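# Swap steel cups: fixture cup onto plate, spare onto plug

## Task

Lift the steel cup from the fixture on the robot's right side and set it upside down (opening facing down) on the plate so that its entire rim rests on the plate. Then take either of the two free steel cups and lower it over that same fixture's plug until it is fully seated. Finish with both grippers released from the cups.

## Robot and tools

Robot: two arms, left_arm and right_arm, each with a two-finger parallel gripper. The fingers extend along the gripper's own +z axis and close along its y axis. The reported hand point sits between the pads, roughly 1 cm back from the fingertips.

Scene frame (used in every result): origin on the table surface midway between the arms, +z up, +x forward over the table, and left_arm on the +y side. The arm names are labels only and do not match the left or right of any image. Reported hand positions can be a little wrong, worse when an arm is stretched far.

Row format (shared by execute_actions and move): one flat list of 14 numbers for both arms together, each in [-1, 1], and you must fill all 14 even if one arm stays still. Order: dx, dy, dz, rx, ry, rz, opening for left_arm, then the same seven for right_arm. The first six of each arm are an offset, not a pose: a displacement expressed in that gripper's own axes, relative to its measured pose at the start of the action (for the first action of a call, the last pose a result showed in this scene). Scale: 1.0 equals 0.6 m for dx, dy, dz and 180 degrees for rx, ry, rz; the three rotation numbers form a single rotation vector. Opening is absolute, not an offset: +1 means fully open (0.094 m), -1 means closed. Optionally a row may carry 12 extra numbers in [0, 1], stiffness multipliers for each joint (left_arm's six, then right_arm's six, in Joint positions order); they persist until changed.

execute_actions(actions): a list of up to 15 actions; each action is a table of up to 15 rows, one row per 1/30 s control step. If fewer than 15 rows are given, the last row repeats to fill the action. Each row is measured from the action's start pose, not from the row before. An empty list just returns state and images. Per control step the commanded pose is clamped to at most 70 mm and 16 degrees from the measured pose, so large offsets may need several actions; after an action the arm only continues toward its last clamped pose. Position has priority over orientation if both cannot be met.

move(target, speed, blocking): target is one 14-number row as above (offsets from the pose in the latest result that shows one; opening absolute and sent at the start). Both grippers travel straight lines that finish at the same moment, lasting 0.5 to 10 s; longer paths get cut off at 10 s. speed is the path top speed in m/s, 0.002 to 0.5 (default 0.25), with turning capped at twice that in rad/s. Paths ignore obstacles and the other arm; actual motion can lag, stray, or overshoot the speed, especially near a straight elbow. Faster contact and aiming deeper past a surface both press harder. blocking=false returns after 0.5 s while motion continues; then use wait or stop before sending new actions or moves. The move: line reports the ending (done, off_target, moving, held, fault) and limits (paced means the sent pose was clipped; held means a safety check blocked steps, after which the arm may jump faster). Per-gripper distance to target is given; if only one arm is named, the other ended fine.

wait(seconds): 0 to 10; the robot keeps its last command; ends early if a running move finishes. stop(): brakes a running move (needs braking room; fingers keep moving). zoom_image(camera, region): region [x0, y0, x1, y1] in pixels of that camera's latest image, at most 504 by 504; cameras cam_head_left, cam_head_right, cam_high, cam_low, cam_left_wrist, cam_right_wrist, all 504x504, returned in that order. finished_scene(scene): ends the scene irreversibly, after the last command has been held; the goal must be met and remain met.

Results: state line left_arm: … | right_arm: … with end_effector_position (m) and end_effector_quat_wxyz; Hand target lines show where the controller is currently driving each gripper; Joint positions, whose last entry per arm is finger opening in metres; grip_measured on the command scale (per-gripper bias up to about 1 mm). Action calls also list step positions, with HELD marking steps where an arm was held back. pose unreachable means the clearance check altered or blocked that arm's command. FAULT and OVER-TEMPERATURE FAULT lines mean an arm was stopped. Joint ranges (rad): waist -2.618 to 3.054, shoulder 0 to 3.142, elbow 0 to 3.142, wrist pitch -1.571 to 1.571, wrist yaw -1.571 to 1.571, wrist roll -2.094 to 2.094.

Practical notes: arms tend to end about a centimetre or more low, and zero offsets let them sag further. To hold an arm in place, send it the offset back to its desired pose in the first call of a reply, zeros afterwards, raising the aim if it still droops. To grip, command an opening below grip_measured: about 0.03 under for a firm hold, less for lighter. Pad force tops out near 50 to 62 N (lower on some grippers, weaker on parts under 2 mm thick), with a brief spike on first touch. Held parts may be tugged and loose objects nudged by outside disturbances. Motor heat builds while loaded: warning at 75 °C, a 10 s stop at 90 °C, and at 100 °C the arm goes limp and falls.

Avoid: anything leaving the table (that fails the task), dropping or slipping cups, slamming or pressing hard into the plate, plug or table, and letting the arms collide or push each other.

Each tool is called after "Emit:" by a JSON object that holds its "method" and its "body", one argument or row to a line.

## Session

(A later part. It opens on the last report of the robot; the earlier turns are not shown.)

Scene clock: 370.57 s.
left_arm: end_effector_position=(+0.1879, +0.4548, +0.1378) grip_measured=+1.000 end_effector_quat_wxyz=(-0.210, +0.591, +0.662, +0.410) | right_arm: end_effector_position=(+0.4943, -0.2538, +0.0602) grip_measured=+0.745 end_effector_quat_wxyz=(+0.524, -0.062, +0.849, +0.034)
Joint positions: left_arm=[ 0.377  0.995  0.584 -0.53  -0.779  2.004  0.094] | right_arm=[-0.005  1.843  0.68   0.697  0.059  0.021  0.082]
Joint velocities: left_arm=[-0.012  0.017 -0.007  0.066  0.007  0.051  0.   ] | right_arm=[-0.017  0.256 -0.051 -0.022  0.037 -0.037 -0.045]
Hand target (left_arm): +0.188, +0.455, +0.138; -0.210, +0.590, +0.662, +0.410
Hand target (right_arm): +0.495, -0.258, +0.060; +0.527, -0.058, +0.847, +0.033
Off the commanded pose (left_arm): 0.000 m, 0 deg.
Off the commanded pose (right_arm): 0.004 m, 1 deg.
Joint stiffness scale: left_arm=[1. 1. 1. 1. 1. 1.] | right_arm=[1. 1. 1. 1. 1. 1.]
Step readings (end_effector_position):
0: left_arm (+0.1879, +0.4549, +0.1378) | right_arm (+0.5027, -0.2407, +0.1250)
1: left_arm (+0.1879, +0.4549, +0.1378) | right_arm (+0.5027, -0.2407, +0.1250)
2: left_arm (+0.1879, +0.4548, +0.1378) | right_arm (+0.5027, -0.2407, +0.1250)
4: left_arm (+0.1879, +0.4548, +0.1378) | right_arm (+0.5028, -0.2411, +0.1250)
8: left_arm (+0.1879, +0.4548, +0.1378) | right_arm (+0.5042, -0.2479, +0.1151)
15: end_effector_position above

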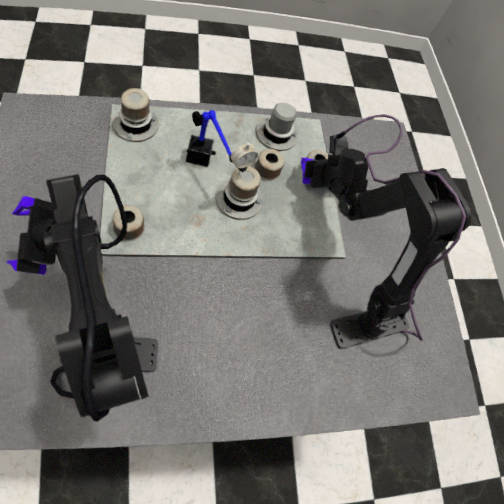

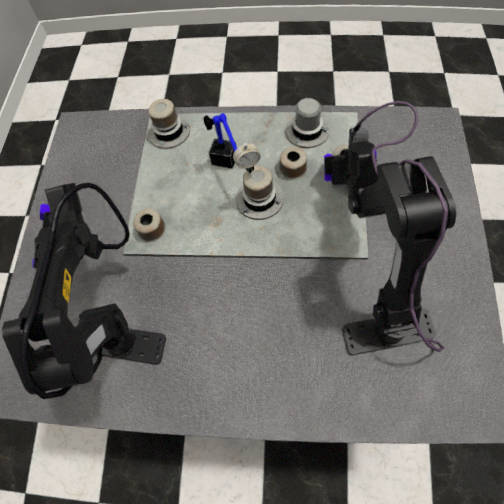

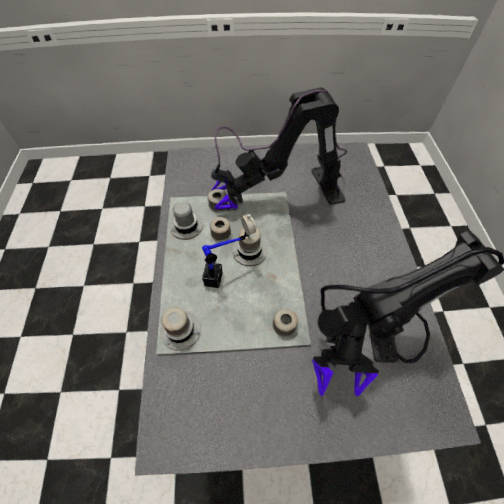

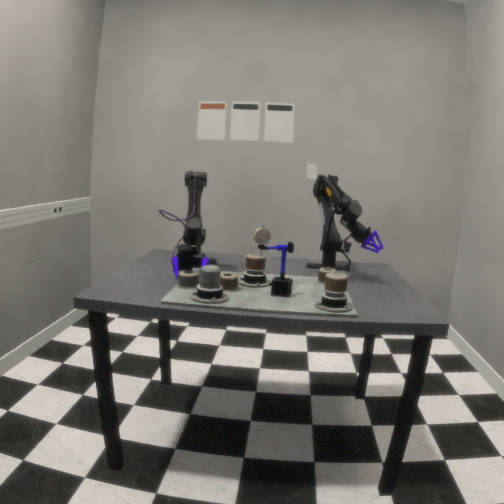

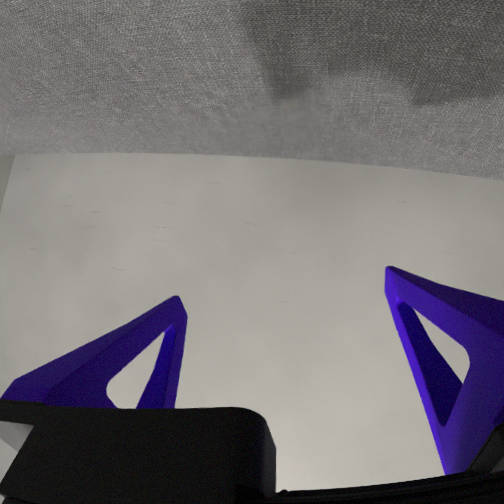

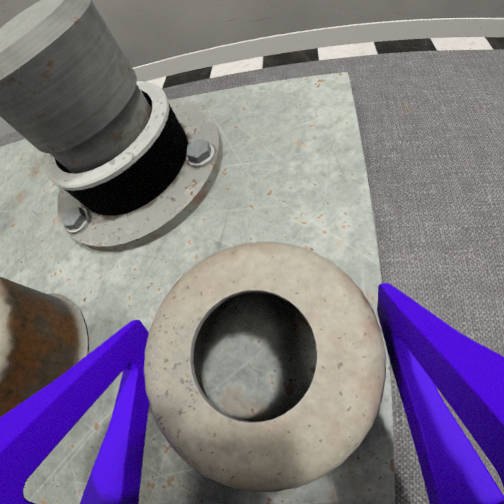

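Emit:
{"method": "execute_actions", "body": {
  "actions": []
}}

Scene clock: 371.43 s.
left_arm: end_effector_position=(+0.1879, +0.4548, +0.1378) grip_measured=+1.000 end_effector_quat_wxyz=(-0.210, +0.591, +0.662, +0.410) | right_arm: end_effector_position=(+0.4926, -0.2542, +0.0539) grip_measured=+0.723 end_effector_quat_wxyz=(+0.517, -0.062, +0.853, +0.033)
Joint positions: left_arm=[ 0.377  0.995  0.584 -0.53  -0.779  2.004  0.094] | right_arm=[-0.005  1.853  0.678  0.693  0.059  0.021  0.081]
Joint velocities: left_arm=[ 0.002  0.002 -0.002 -0.037 -0.051  0.066  0.   ] | right_arm=[ 0.012 -0.007  0.002  0.007 -0.022 -0.051 -0.001]
Hand target (left_arm): +0.188, +0.455, +0.138; -0.210, +0.590, +0.662, +0.410
Hand target (right_arm): +0.495, -0.258, +0.060; +0.527, -0.058, +0.847, +0.033
Off the commanded pose (left_arm): 0.000 m, 0 deg.
Off the commanded pose (right_arm): 0.008 m, 1 deg.
Joint stiffness scale: left_arm=[1. 1. 1. 1. 1. 1.] | right_arm=[1. 1. 1. 1. 1. 1.]

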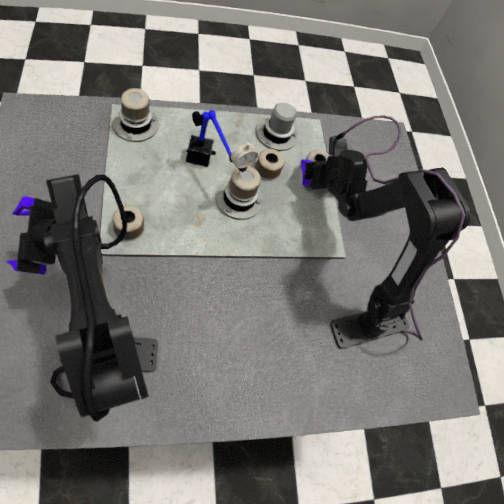

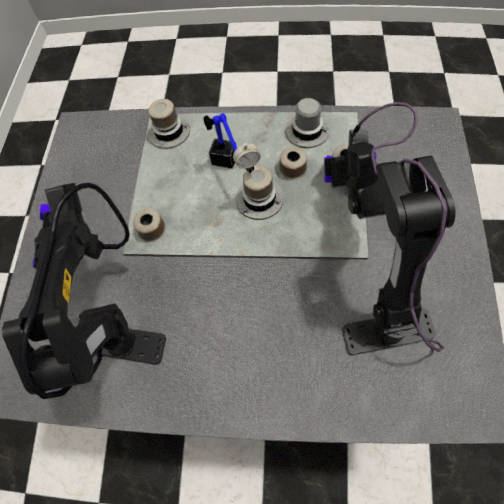

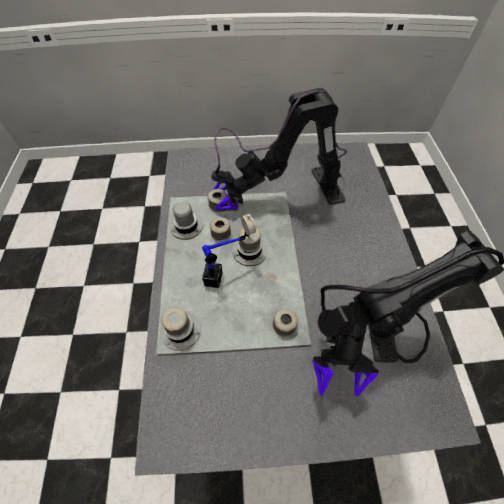

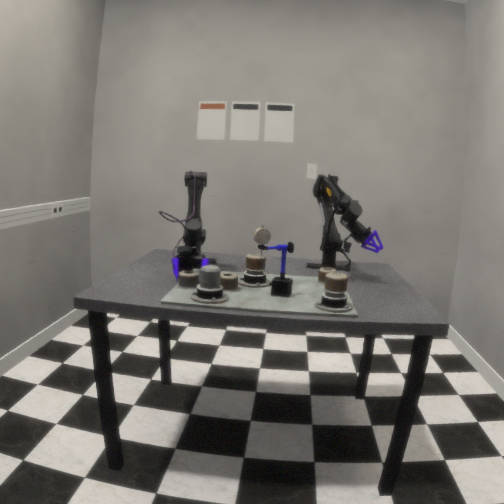

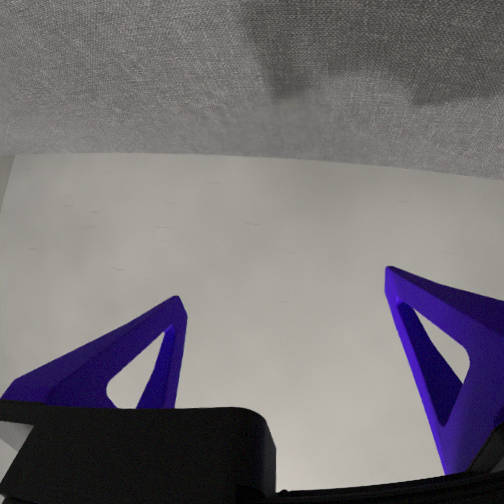

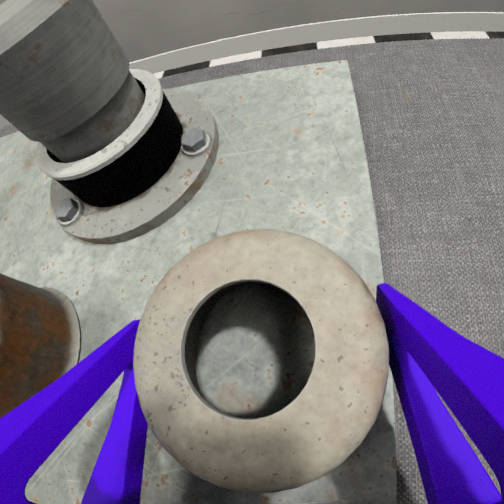

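Emit:
{"method": "execute_actions", "body": {
  "actions": [
    [[0,0,0,0,0,0,1,-0.0105,-0.0068,-0.0018,0.0025,-0.0075,0.0013,0.69],[0,0,0,0,0,0,1,-0.0110,-0.0068,-0.0018,0.0025,-0.0078,0.0013,0.655],[0,0,0,0,0,0,1,-0.0120,-0.0068,-0.0018,0.0025,-0.0083,0.0013,0.62],[0,0,0,0,0,0,1,-0.0135,-0.0068,-0.0019,0.0025,-0.0090,0.0013,0.585],[0,0,0,0,0,0,1,-0.0155,-0.0068,-0.0020,0.0025,-0.0100,0.0013,0.555],[0,0,0,0,0,0,1,-0.0180,-0.0068,-0.0021,0.0025,-0.0111,0.0013,0.525],[0,0,0,0,0,0,1,-0.0210,-0.0066,-0.0022,0.0024,-0.0125,0.0013,0.50],[0,0,0,0,0,0,1,-0.0250,-0.0060,-0.0024,0.0022,-0.0144,0.0013,0.475],[0,0,0,0,0,0,1,-0.0300,-0.0052,-0.0026,0.0019,-0.0168,0.0013,0.45],[0,0,0,0,0,0,1,-0.0360,-0.0042,-0.0029,0.0015,-0.0196,0.0013,0.43],[0,0,0,0,0,0,1,-0.0420,-0.0030,-0.0032,0.0011,-0.0224,0.0014,0.43],[0,0,0,0,0,0,1,-0.0480,-0.0018,-0.0035,0.0007,-0.0252,0.0014,0.43],[0,0,0,0,0,0,1,-0.0530,-0.0006,-0.0037,0.0003,-0.0276,0.0015,0.43],[0,0,0,0,0,0,1,-0.0570,0.0004,-0.0039,0,-0.0295,0.0015,0.43],[0,0,0,0,0,0,1,-0.0590,0.0010,-0.0040,0,-0.0304,0.0015,0.43]]
  ]
}}

Scene clock: 429.47 s.
left_arm: end_effector_position=(+0.1879, +0.4548, +0.1377) grip_measured=+1.000 end_effector_quat_wxyz=(-0.210, +0.591, +0.662, +0.410) | right_arm: end_effector_position=(+0.4928, -0.2546, +0.0542) grip_measured=+0.462 end_effector_quat_wxyz=(+0.518, -0.062, +0.853, +0.032)
Joint positions: left_arm=[ 0.377  0.995  0.584 -0.53  -0.779  2.004  0.094] | right_arm=[-0.005  1.853  0.678  0.694  0.061  0.021  0.069]
Joint velocities: left_arm=[ 0.017  0.002 -0.007  0.007 -0.022  0.051  0.   ] | right_arm=[ 0.007 -0.007 -0.007 -0.022 -0.007  0.007 -0.   ]
Hand target (left_arm): +0.188, +0.455, +0.138; -0.210, +0.591, +0.662, +0.410
Hand target (right_arm): +0.506, -0.252, +0.087; +0.557, -0.058, +0.828, +0.037
Off the commanded pose (left_arm): 0.000 m, 0 deg.
Off the commanded pose (right_arm): 0.035 m, 5 deg.
Joint stiffness scale: left_arm=[1. 1. 1. 1. 1. 1.] | right_arm=[1. 1. 1. 1. 1. 1.]
Step readings (end_effector_position):
0: left_arm (+0.1879, +0.4548, +0.1378) | right_arm (+0.4926, -0.2542, +0.0539)
1: left_arm (+0.1879, +0.4548, +0.1378) | right_arm (+0.4926, -0.2542, +0.0539)
2: left_arm (+0.1879, +0.4548, +0.1377) | right_arm (+0.4926, -0.2542, +0.0539)
4: left_arm (+0.1879, +0.4548, +0.1377) | right_arm (+0.4926, -0.2542, +0.0539)
8: left_arm (+0.1879, +0.4548, +0.1377) | right_arm (+0.4928, -0.2546, +0.0540)
15: end_effector_position above

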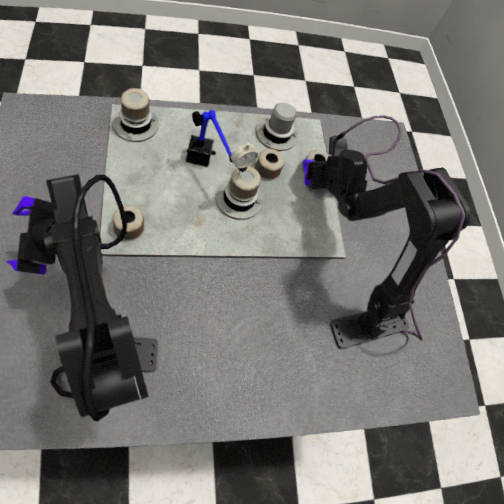

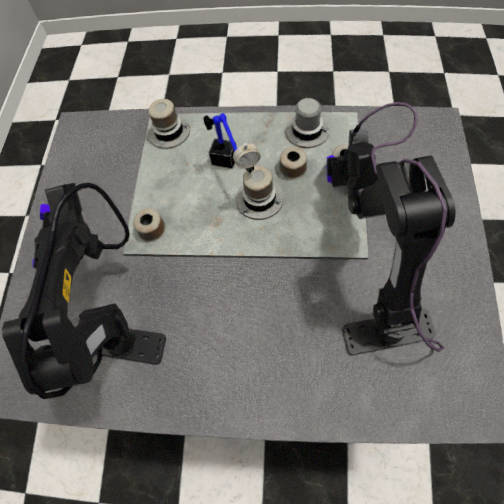

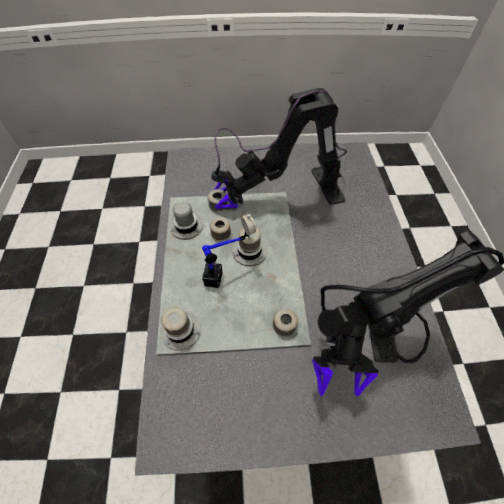

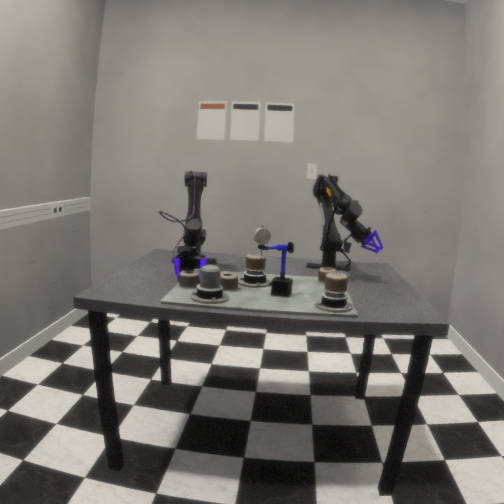

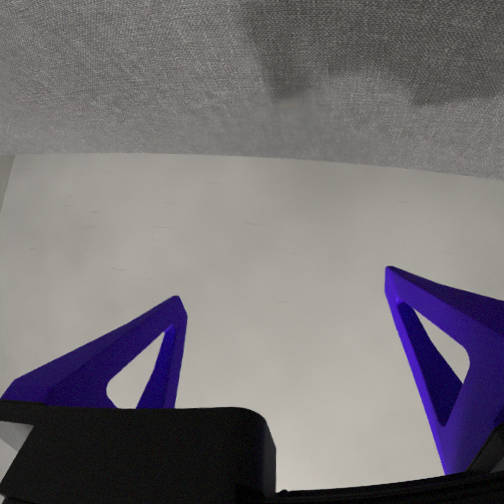

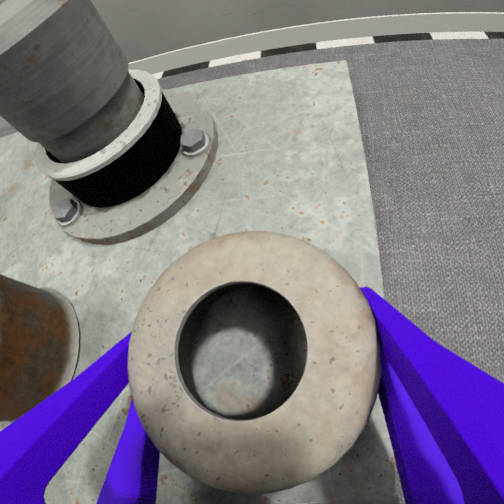

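Emit:
{"method": "execute_actions", "body": {
  "actions": [
    [[0,0,0,0,0,0,1,-0.0636,0.0029,-0.0071,-0.0007,-0.0311,0.0016,0.43],[0,0,0,0,0,0,1,-0.0717,0.0058,-0.0096,-0.0017,-0.0324,0.0012,0.43],[0,0,0,0,0,0,1,-0.0825,0.0106,-0.0130,-0.0035,-0.0341,0.0005,0.43],[0,0,0,0,0,0,1,-0.0951,0.0174,-0.0171,-0.0059,-0.0361,-0.0005,0.43],[0,0,0,0,0,0,1,-0.1093,0.0262,-0.0219,-0.0090,-0.0383,-0.0017,0.43],[0,0,0,0,0,0,1,-0.1233,0.0359,-0.0268,-0.0125,-0.0405,-0.0031,0.43],[0,0,0,0,0,0,1,-0.1372,0.0467,-0.0319,-0.0163,-0.0427,-0.0046,0.43],[0,0,0,0,0,0,1,-0.1513,0.0577,-0.0361,-0.0202,-0.0449,-0.0060,0.43],[0,0,0,0,0,0,1,-0.1654,0.0688,-0.0402,-0.0241,-0.0472,-0.0075,0.43],[0,0,0,0,0,0,1,-0.1795,0.0792,-0.0437,-0.0276,-0.0494,-0.0088,0.43],[0,0,0,0,0,0,1,-0.1933,0.0887,-0.0467,-0.0308,-0.0516,-0.0099,0.43],[0,0,0,0,0,0,1,-0.2078,0.0965,-0.0485,-0.0333,-0.0538,-0.0107,0.43],[0,0,0,0,0,0,1,-0.2222,0.1026,-0.0491,-0.0351,-0.0561,-0.0112,0.43],[0,0,0,0,0,0,1,-0.2374,0.1039,-0.0488,-0.0352,-0.0583,-0.0109,0.43],[0,0,0,0,0,0,1,-0.2526,0.1052,-0.0484,-0.0352,-0.0605,-0.0107,0.43]],
    [[0,0,0,0,0,0,1,-0.1094,0.0041,-0.0074,-0.0009,-0.0223,0.0010,0.43],[0,0,0,0,0,0,1,-0.1243,0.0045,-0.0058,-0.0009,-0.0216,0.0010,0.43],[0,0,0,0,0,0,1,-0.1381,0.0050,-0.0021,-0.0009,-0.0204,0.0009,0.43],[0,0,0,0,0,0,1,-0.1510,0.0057,0.0037,-0.0009,-0.0185,0.0008,0.43],[0,0,0,0,0,0,1,-0.1619,0.0066,0.0138,-0.0009,-0.0159,0.0006,0.43],[0,0,0,0,0,0,1,-0.1703,0.0076,0.0267,-0.0009,-0.0131,0.0005,0.43],[0,0,0,0,0,0,1,-0.1778,0.0087,0.0417,-0.0009,-0.0099,0.0003,0.43],[0,0,0,0,0,0,1,-0.1836,0.0099,0.0573,-0.0009,-0.0067,0.0001,0.43],[0,0,0,0,0,0,1,-0.1879,0.0110,0.0735,-0.0009,-0.0035,-0.0001,0.43],[0,0,0,0,0,0,1,-0.1917,0.0121,0.0881,-0.0009,-0.0006,-0.0003,0.43],[0,0,0,0,0,0,1,-0.1942,0.0128,0.0996,-0.0009,0.0016,-0.0004,0.43],[0,0,0,0,0,0,1,-0.1962,0.0136,0.1096,-0.0009,0.0032,-0.0005,0.43],[0,0,0,0,0,0,1,-0.1970,0.0140,0.1164,-0.0009,0.0043,-0.0006,0.43],[0,0,0,0,0,0,1,-0.1976,0.0141,0.1180,-0.0009,0.0043,-0.0006,0.43],[0,0,0,0,0,0,1,-0.1976,0.0141,0.1180,-0.0009,0.0043,-0.0006,0.43]]
  ]
}}

Scene clock: 487.80 s.
left_arm: end_effector_position=(+0.1881, +0.4547, +0.1376) grip_measured=+1.000 end_effector_quat_wxyz=(-0.209, +0.591, +0.662, +0.410) | right_arm: end_effector_position=(+0.6094, -0.1588, +0.2320) grip_measured=+0.462 end_effector_quat_wxyz=(+0.567, -0.106, +0.814, +0.073)
Joint positions: left_arm=[ 0.377  0.995  0.584 -0.53  -0.778  2.004  0.094] | right_arm=[0.111 1.954 1.535 0.065 0.058 0.021 0.069]
Joint velocities: left_arm=[ 0.002  0.002  0.022  0.007 -0.081 -0.066  0.   ] | right_arm=[ 0.017  0.608  0.505 -0.579 -0.007 -0.037 -0.001]
Hand target (left_arm): +0.188, +0.455, +0.138; -0.209, +0.591, +0.662, +0.410
Hand target (right_arm): +0.612, -0.159, +0.241; +0.561, -0.106, +0.818, +0.071
Off the commanded pose (left_arm): 0.000 m, 0 deg.
Off the commanded pose (right_arm): 0.011 m, 1 deg.
Joint stiffness scale: left_arm=[1. 1. 1. 1. 1. 1.] | right_arm=[1. 1. 1. 1. 1. 1.]
Step readings (end_effector_position; steps 1 to 15: 1st action; 16 to 30: 2nd action):
0: left_arm (+0.1880, +0.4548, +0.1377) | right_arm (+0.4928, -0.2546, +0.0542)
1: left_arm (+0.1880, +0.4548, +0.1377) | right_arm (+0.4928, -0.2546, +0.0545)
2: left_arm (+0.1880, +0.4548, +0.1377) | right_arm (+0.4925, -0.2546, +0.0550)
4: left_arm (+0.1880, +0.4548, +0.1377) | right_arm (+0.4906, -0.2545, +0.0570)
8: left_arm (+0.1880, +0.4548, +0.1377) | right_arm (+0.4898, -0.2422, +0.0787)
15: left_arm (+0.1880, +0.4547, +0.1376) | right_arm (+0.5101, -0.1939, +0.1571)
16: left_arm (+0.1880, +0.4547, +0.1376) | right_arm (+0.5145, -0.1905, +0.1673)
17: left_arm (+0.1880, +0.4547, +0.1376) | right_arm (+0.5183, -0.1887, +0.1764)
19: left_arm (+0.1880, +0.4547, +0.1376) | right_arm (+0.5267, -0.1861, +0.1958)
23: left_arm (+0.1881, +0.4547, +0.1376) | right_arm (+0.5529, -0.1775, +0.2348)
30: end_effector_position above

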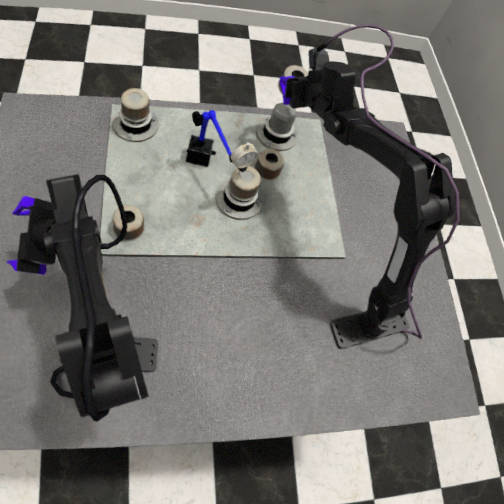

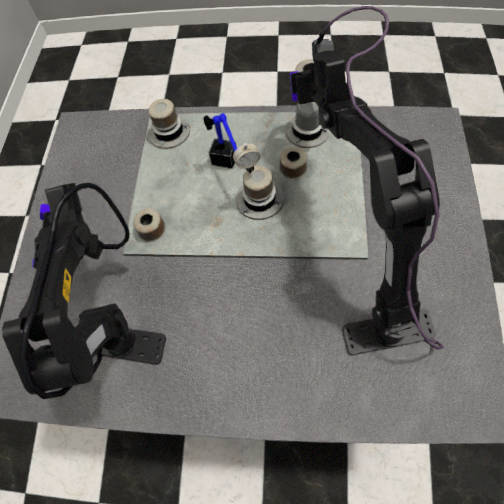

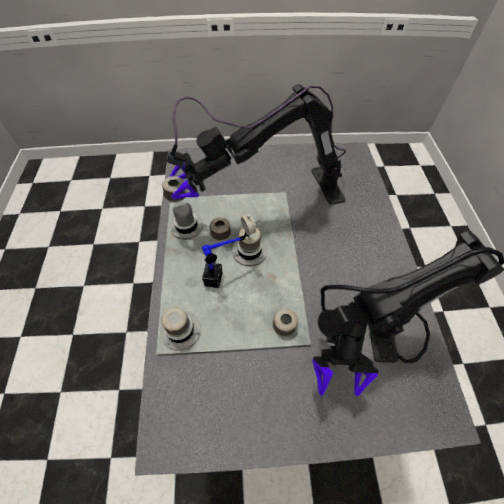

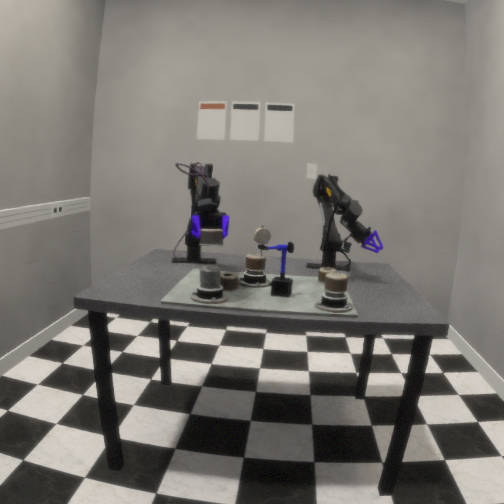

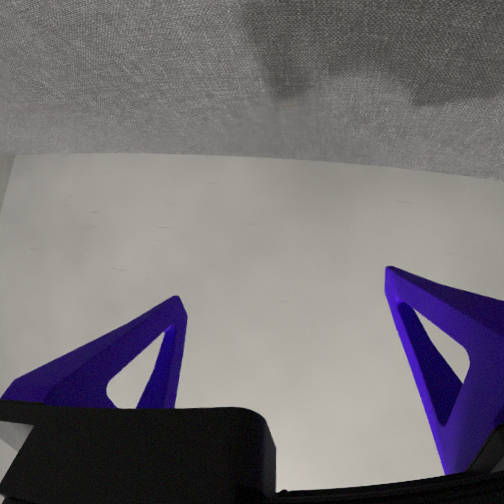

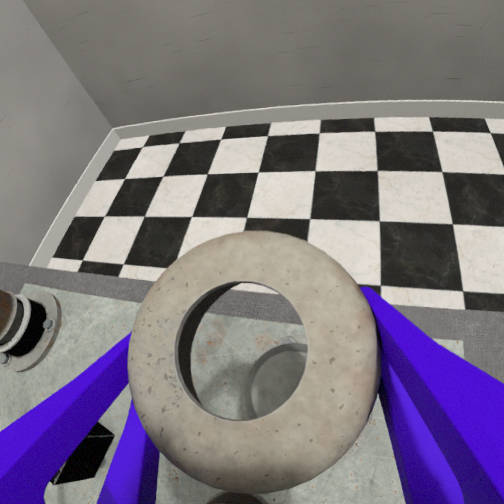

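Emit:
{"method": "execute_actions", "body": {
  "actions": []
}}

Scene clock: 496.00 s.
left_arm: end_effector_position=(+0.1881, +0.4547, +0.1376) grip_measured=+1.000 end_effector_quat_wxyz=(-0.209, +0.591, +0.662, +0.410) | right_arm: end_effector_position=(+0.6040, -0.1606, +0.1879) grip_measured=+0.462 end_effector_quat_wxyz=(+0.507, -0.113, +0.852, +0.062)
Joint positions: left_arm=[ 0.377  0.995  0.584 -0.53  -0.778  2.004  0.094] | right_arm=[ 0.111  1.997  1.548 -0.049  0.058  0.021  0.069]
Joint velocities: left_arm=[ 0.002 -0.012 -0.022  0.037 -0.007  0.022  0.   ] | right_arm=[-0.007 -0.007  0.002  0.037 -0.007 -0.007 -0.   ]
Hand target (left_arm): +0.188, +0.455, +0.138; -0.209, +0.591, +0.662, +0.410
Hand target (right_arm): +0.612, -0.159, +0.241; +0.561, -0.106, +0.818, +0.071
Off the commanded pose (left_arm): 0.000 m, 0 deg.
Off the commanded pose (right_arm): 0.056 m, 7 deg.
Joint stiffness scale: left_arm=[1. 1. 1. 1. 1. 1.] | right_arm=[1. 1. 1. 1. 1. 1.]

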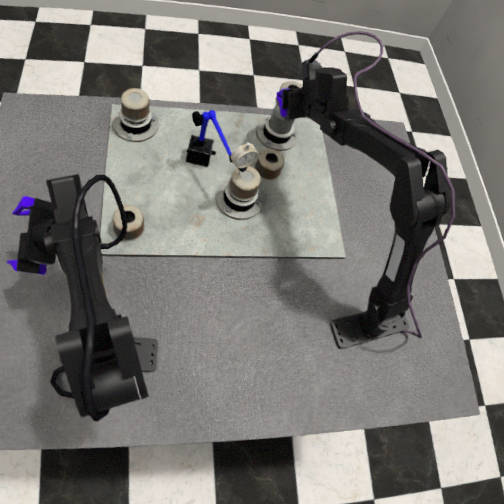

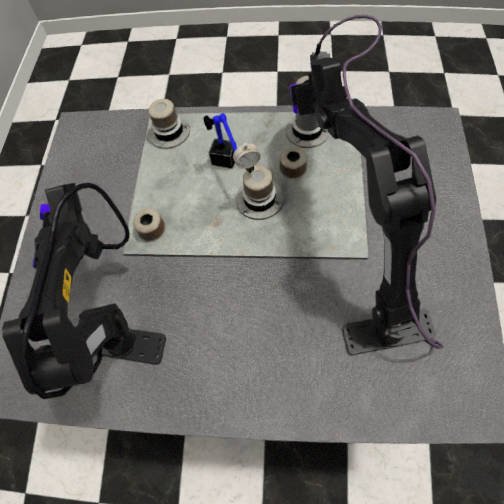

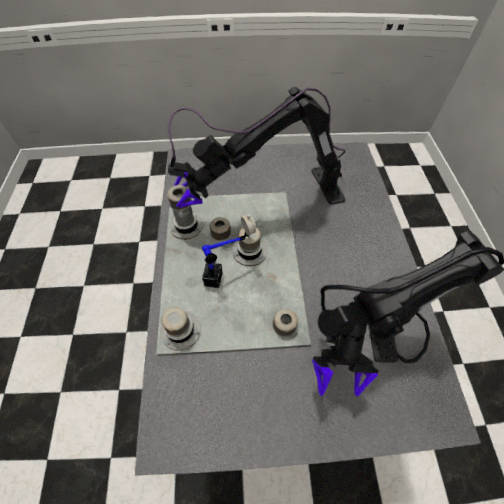

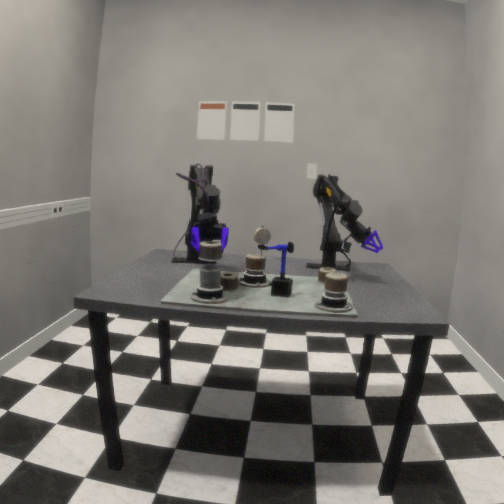

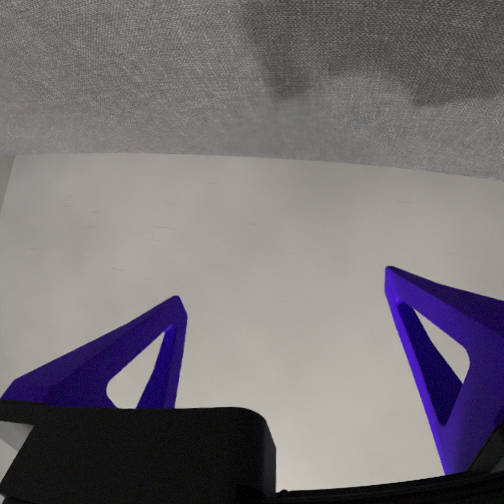

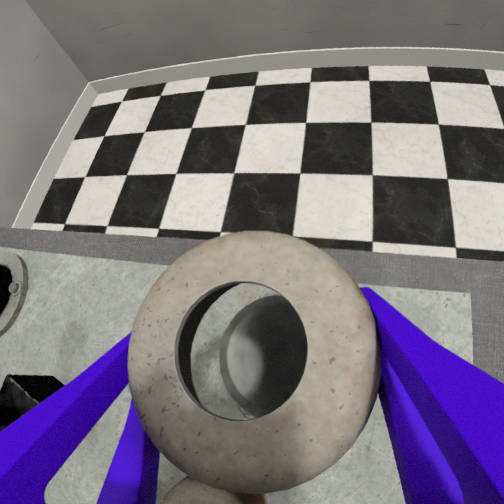

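Emit:
{"method": "zoom_image", "body": {
  "camera": "cam_right_wrist",
  "region": [150, 250, 350, 450]
}}

Emit:
{"method": "zoom_image", "body": {
  "camera": "cam_low",
  "region": [155, 215, 255, 315]
}}

Region (150, 250, 350, 450) of cam_right_wrist's 504x504 image, scaled by 2.520, with more detail than that image has.

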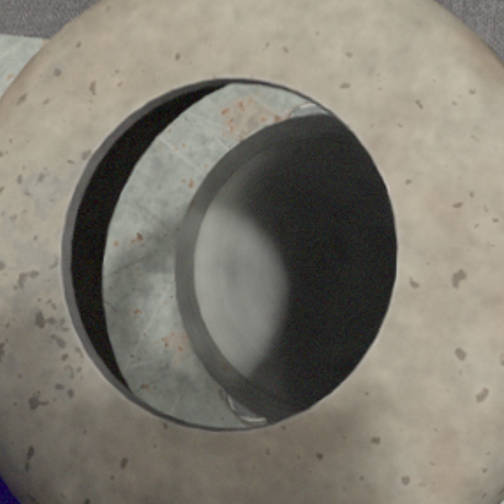

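Region (155, 215, 255, 315) of cam_low's 504x504 image, scaled by 5.040, with more detail than that image has.

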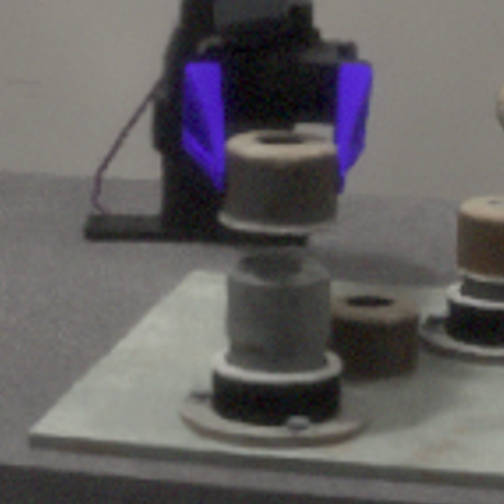

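Emit:
{"method": "execute_actions", "body": {
  "actions": [
    [[0,0,0,0,0,0,1,-0.0720,0.002,-0.0211,-0.0005,-0.0372,-0.0003,0.43],[0,0,0,0,0,0,1,-0.0588,0.004,-0.0140,-0.0011,-0.0337,-0.0006,0.43],[0,0,0,0,0,0,1,-0.0560,0.004,-0.0120,-0.0011,-0.0341,-0.0006,0.43],[0,0,0,0,0,0,1,-0.0532,0.004,-0.0099,-0.0011,-0.0345,-0.0006,0.43],[0,0,0,0,0,0,1,-0.0505,0.004,-0.0079,-0.0011,-0.0349,-0.0006,0.43],[0,0,0,0,0,0,1,-0.0477,0.004,-0.0059,-0.0011,-0.0353,-0.0006,0.43],[0,0,0,0,0,0,1,-0.0449,0.004,-0.0038,-0.0011,-0.0358,-0.0006,0.43],[0,0,0,0,0,0,1,-0.0421,0.004,-0.0018,-0.0011,-0.0362,-0.0006,0.43],[0,0,0,0,0,0,1,-0.0394,0.004,0.0002,-0.0011,-0.0366,-0.0006,0.43],[0,0,0,0,0,0,1,-0.0366,0.004,0.0023,-0.0011,-0.0370,-0.0006,0.43],[0,0,0,0,0,0,1,-0.0338,0.004,0.0043,-0.0011,-0.0374,-0.0006,0.43],[0,0,0,0,0,0,1,-0.0310,0.004,0.0063,-0.0011,-0.0378,-0.0006,0.43],[0,0,0,0,0,0,1,-0.0283,0.004,0.0084,-0.0011,-0.0382,-0.0006,0.43],[0,0,0,0,0,0,1,-0.0283,0.004,0.0084,-0.0011,-0.0382,-0.0006,0.43],[0,0,0,0,0,0,1,-0.0283,0.004,0.0084,-0.0011,-0.0382,-0.0006,0.43]]
  ]
}}

Scene clock: 551.93 s.
left_arm: end_effector_position=(+0.1881, +0.4546, +0.1376) grip_measured=+1.000 end_effector_quat_wxyz=(-0.209, +0.591, +0.662, +0.410) | right_arm: end_effector_position=(+0.6060, -0.1599, +0.1703) grip_measured=+0.462 end_effector_quat_wxyz=(+0.512, -0.112, +0.849, +0.063)
Joint positions: left_arm=[ 0.377  0.995  0.584 -0.53  -0.777  2.004  0.094] | right_arm=[0.111 2.019 1.498 0.035 0.058 0.021 0.069]
Joint velocities: left_arm=[-0.002 -0.017  0.007 -0.022 -0.037  0.007  0.   ] | right_arm=[ 0.002  0.115 -0.139  0.022 -0.066  0.007  0.   ]
Hand target (left_arm): +0.188, +0.455, +0.138; -0.209, +0.591, +0.662, +0.410
Hand target (right_arm): +0.613, -0.156, +0.201; +0.556, -0.110, +0.821, +0.069
Off the commanded pose (left_arm): 0.000 m, 0 deg.
Off the commanded pose (right_arm): 0.032 m, 6 deg.
Joint stiffness scale: left_arm=[1. 1. 1. 1. 1. 1.] | right_arm=[1. 1. 1. 1. 1. 1.]
Step readings (end_effector_position):
0: left_arm (+0.1881, +0.4547, +0.1376) | right_arm (+0.6040, -0.1606, +0.1879)
1: left_arm (+0.1881, +0.4547, +0.1376) | right_arm (+0.6040, -0.1606, +0.1879)
2: left_arm (+0.1881, +0.4547, +0.1376) | right_arm (+0.6040, -0.1606, +0.1879)
4: left_arm (+0.1881, +0.4547, +0.1376) | right_arm (+0.6044, -0.1605, +0.1886)
8: left_arm (+0.1881, +0.4546, +0.1376) | right_arm (+0.6053, -0.1602, +0.1885)
15: end_effector_position above

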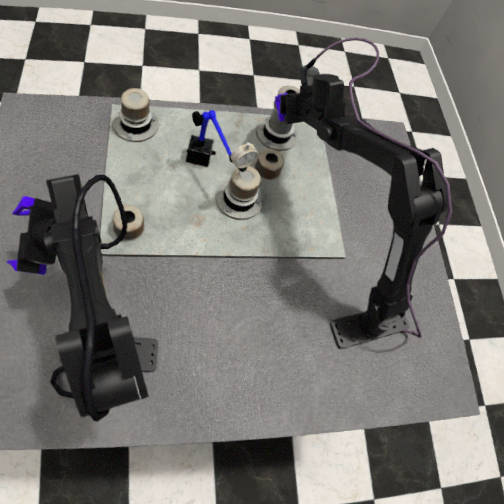

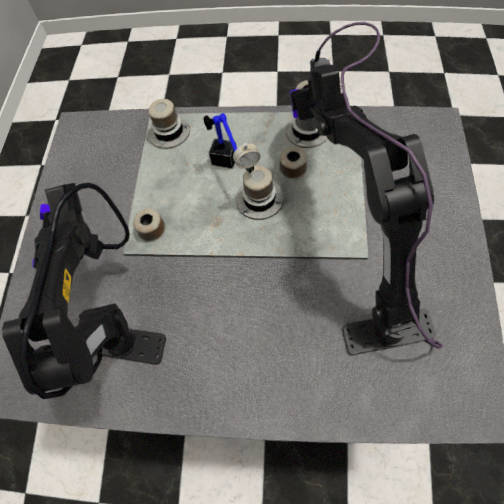

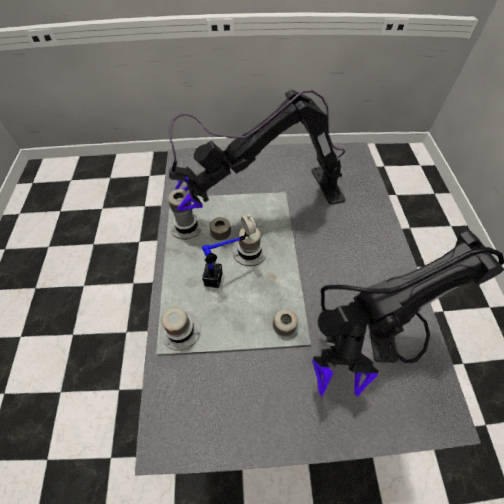

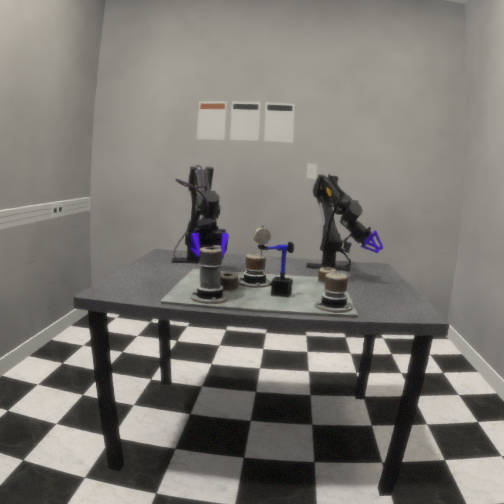

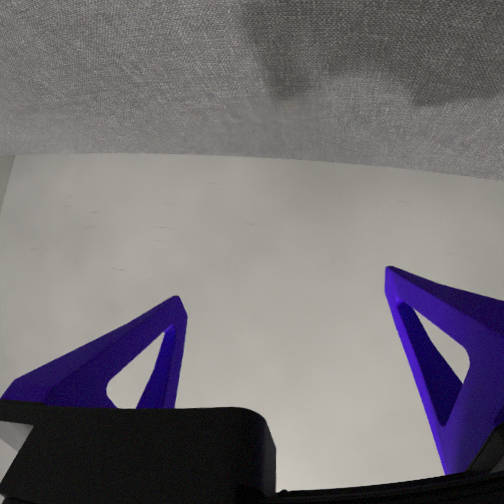

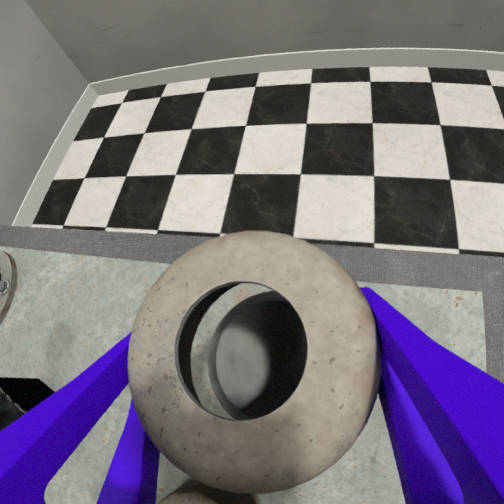

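Emit:
{"method": "execute_actions", "body": {
  "actions": []
}}

Scene clock: 552.80 s.
left_arm: end_effector_position=(+0.1881, +0.4546, +0.1376) grip_measured=+1.000 end_effector_quat_wxyz=(-0.209, +0.591, +0.662, +0.410) | right_arm: end_effector_position=(+0.6068, -0.1597, +0.1642) grip_measured=+0.462 end_effector_quat_wxyz=(+0.512, -0.112, +0.849, +0.063)
Joint positions: left_arm=[ 0.377  0.995  0.584 -0.53  -0.777  2.004  0.094] | right_arm=[0.111 2.029 1.487 0.055 0.058 0.021 0.069]
Joint velocities: left_arm=[-0.017 -0.012  0.002 -0.022  0.007  0.007  0.   ] | right_arm=[-0.002  0.012 -0.012 -0.051  0.037 -0.051 -0.002]
Hand target (left_arm): +0.188, +0.455, +0.138; -0.209, +0.591, +0.662, +0.410
Hand target (right_arm): +0.614, -0.156, +0.201; +0.556, -0.110, +0.821, +0.069
Off the commanded pose (left_arm): 0.000 m, 0 deg.
Off the commanded pose (right_arm): 0.037 m, 6 deg.
Joint stiffness scale: left_arm=[1. 1. 1. 1. 1. 1.] | right_arm=[1. 1. 1. 1. 1. 1.]

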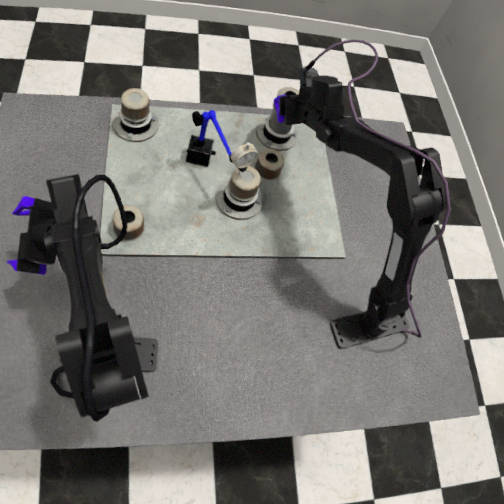

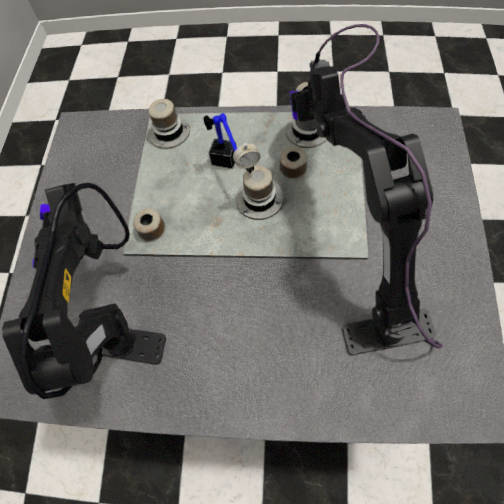

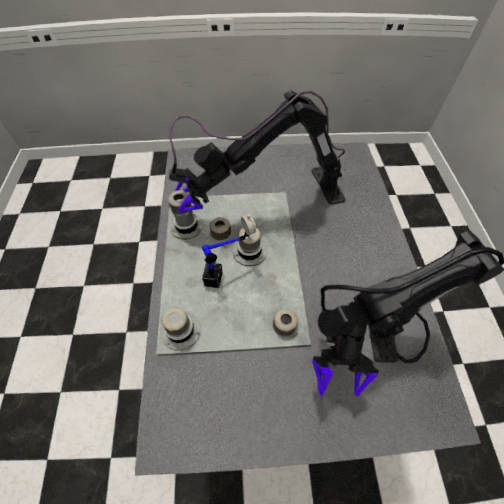

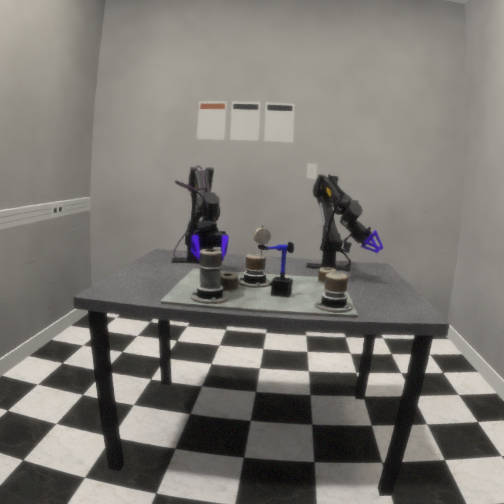

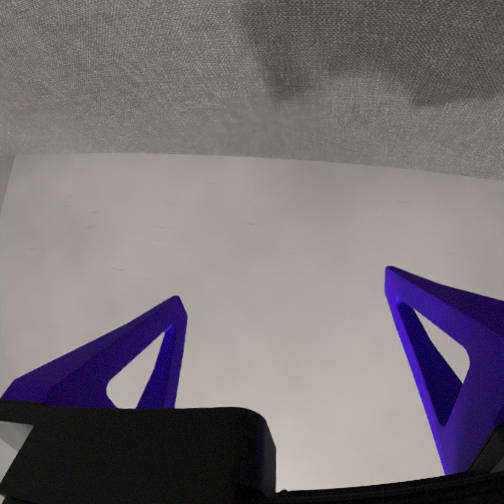

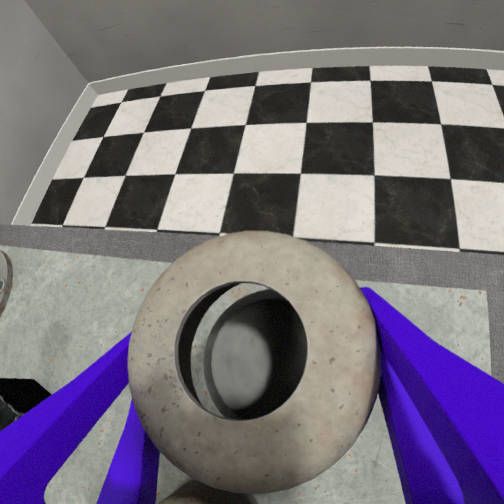

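Emit:
{"method": "zoom_image", "body": {
  "camera": "cam_right_wrist",
  "region": [150, 250, 350, 450]
}}

Emit:
{"method": "zoom_image", "body": {
  "camera": "cam_low",
  "region": [155, 215, 255, 315]
}}

Region (150, 250, 350, 450) of cam_right_wrist's 504x504 image, scaled by 2.520, with more detail than that image has.

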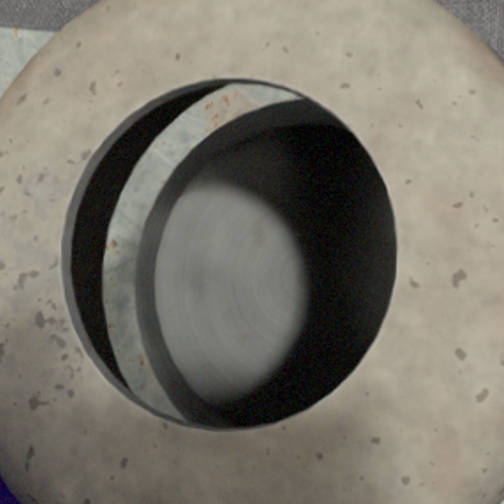

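Region (155, 215, 255, 315) of cam_low's 504x504 image, scaled by 5.040, with more detail than that image has.

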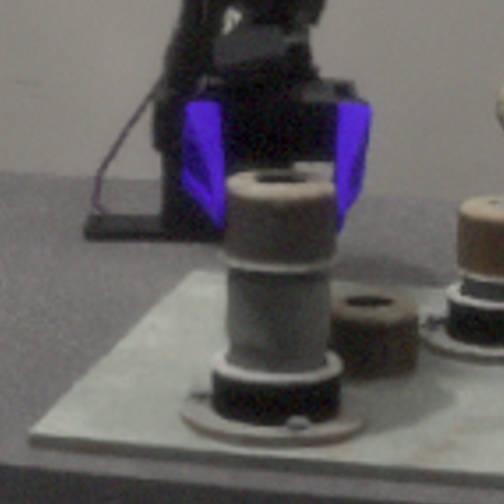

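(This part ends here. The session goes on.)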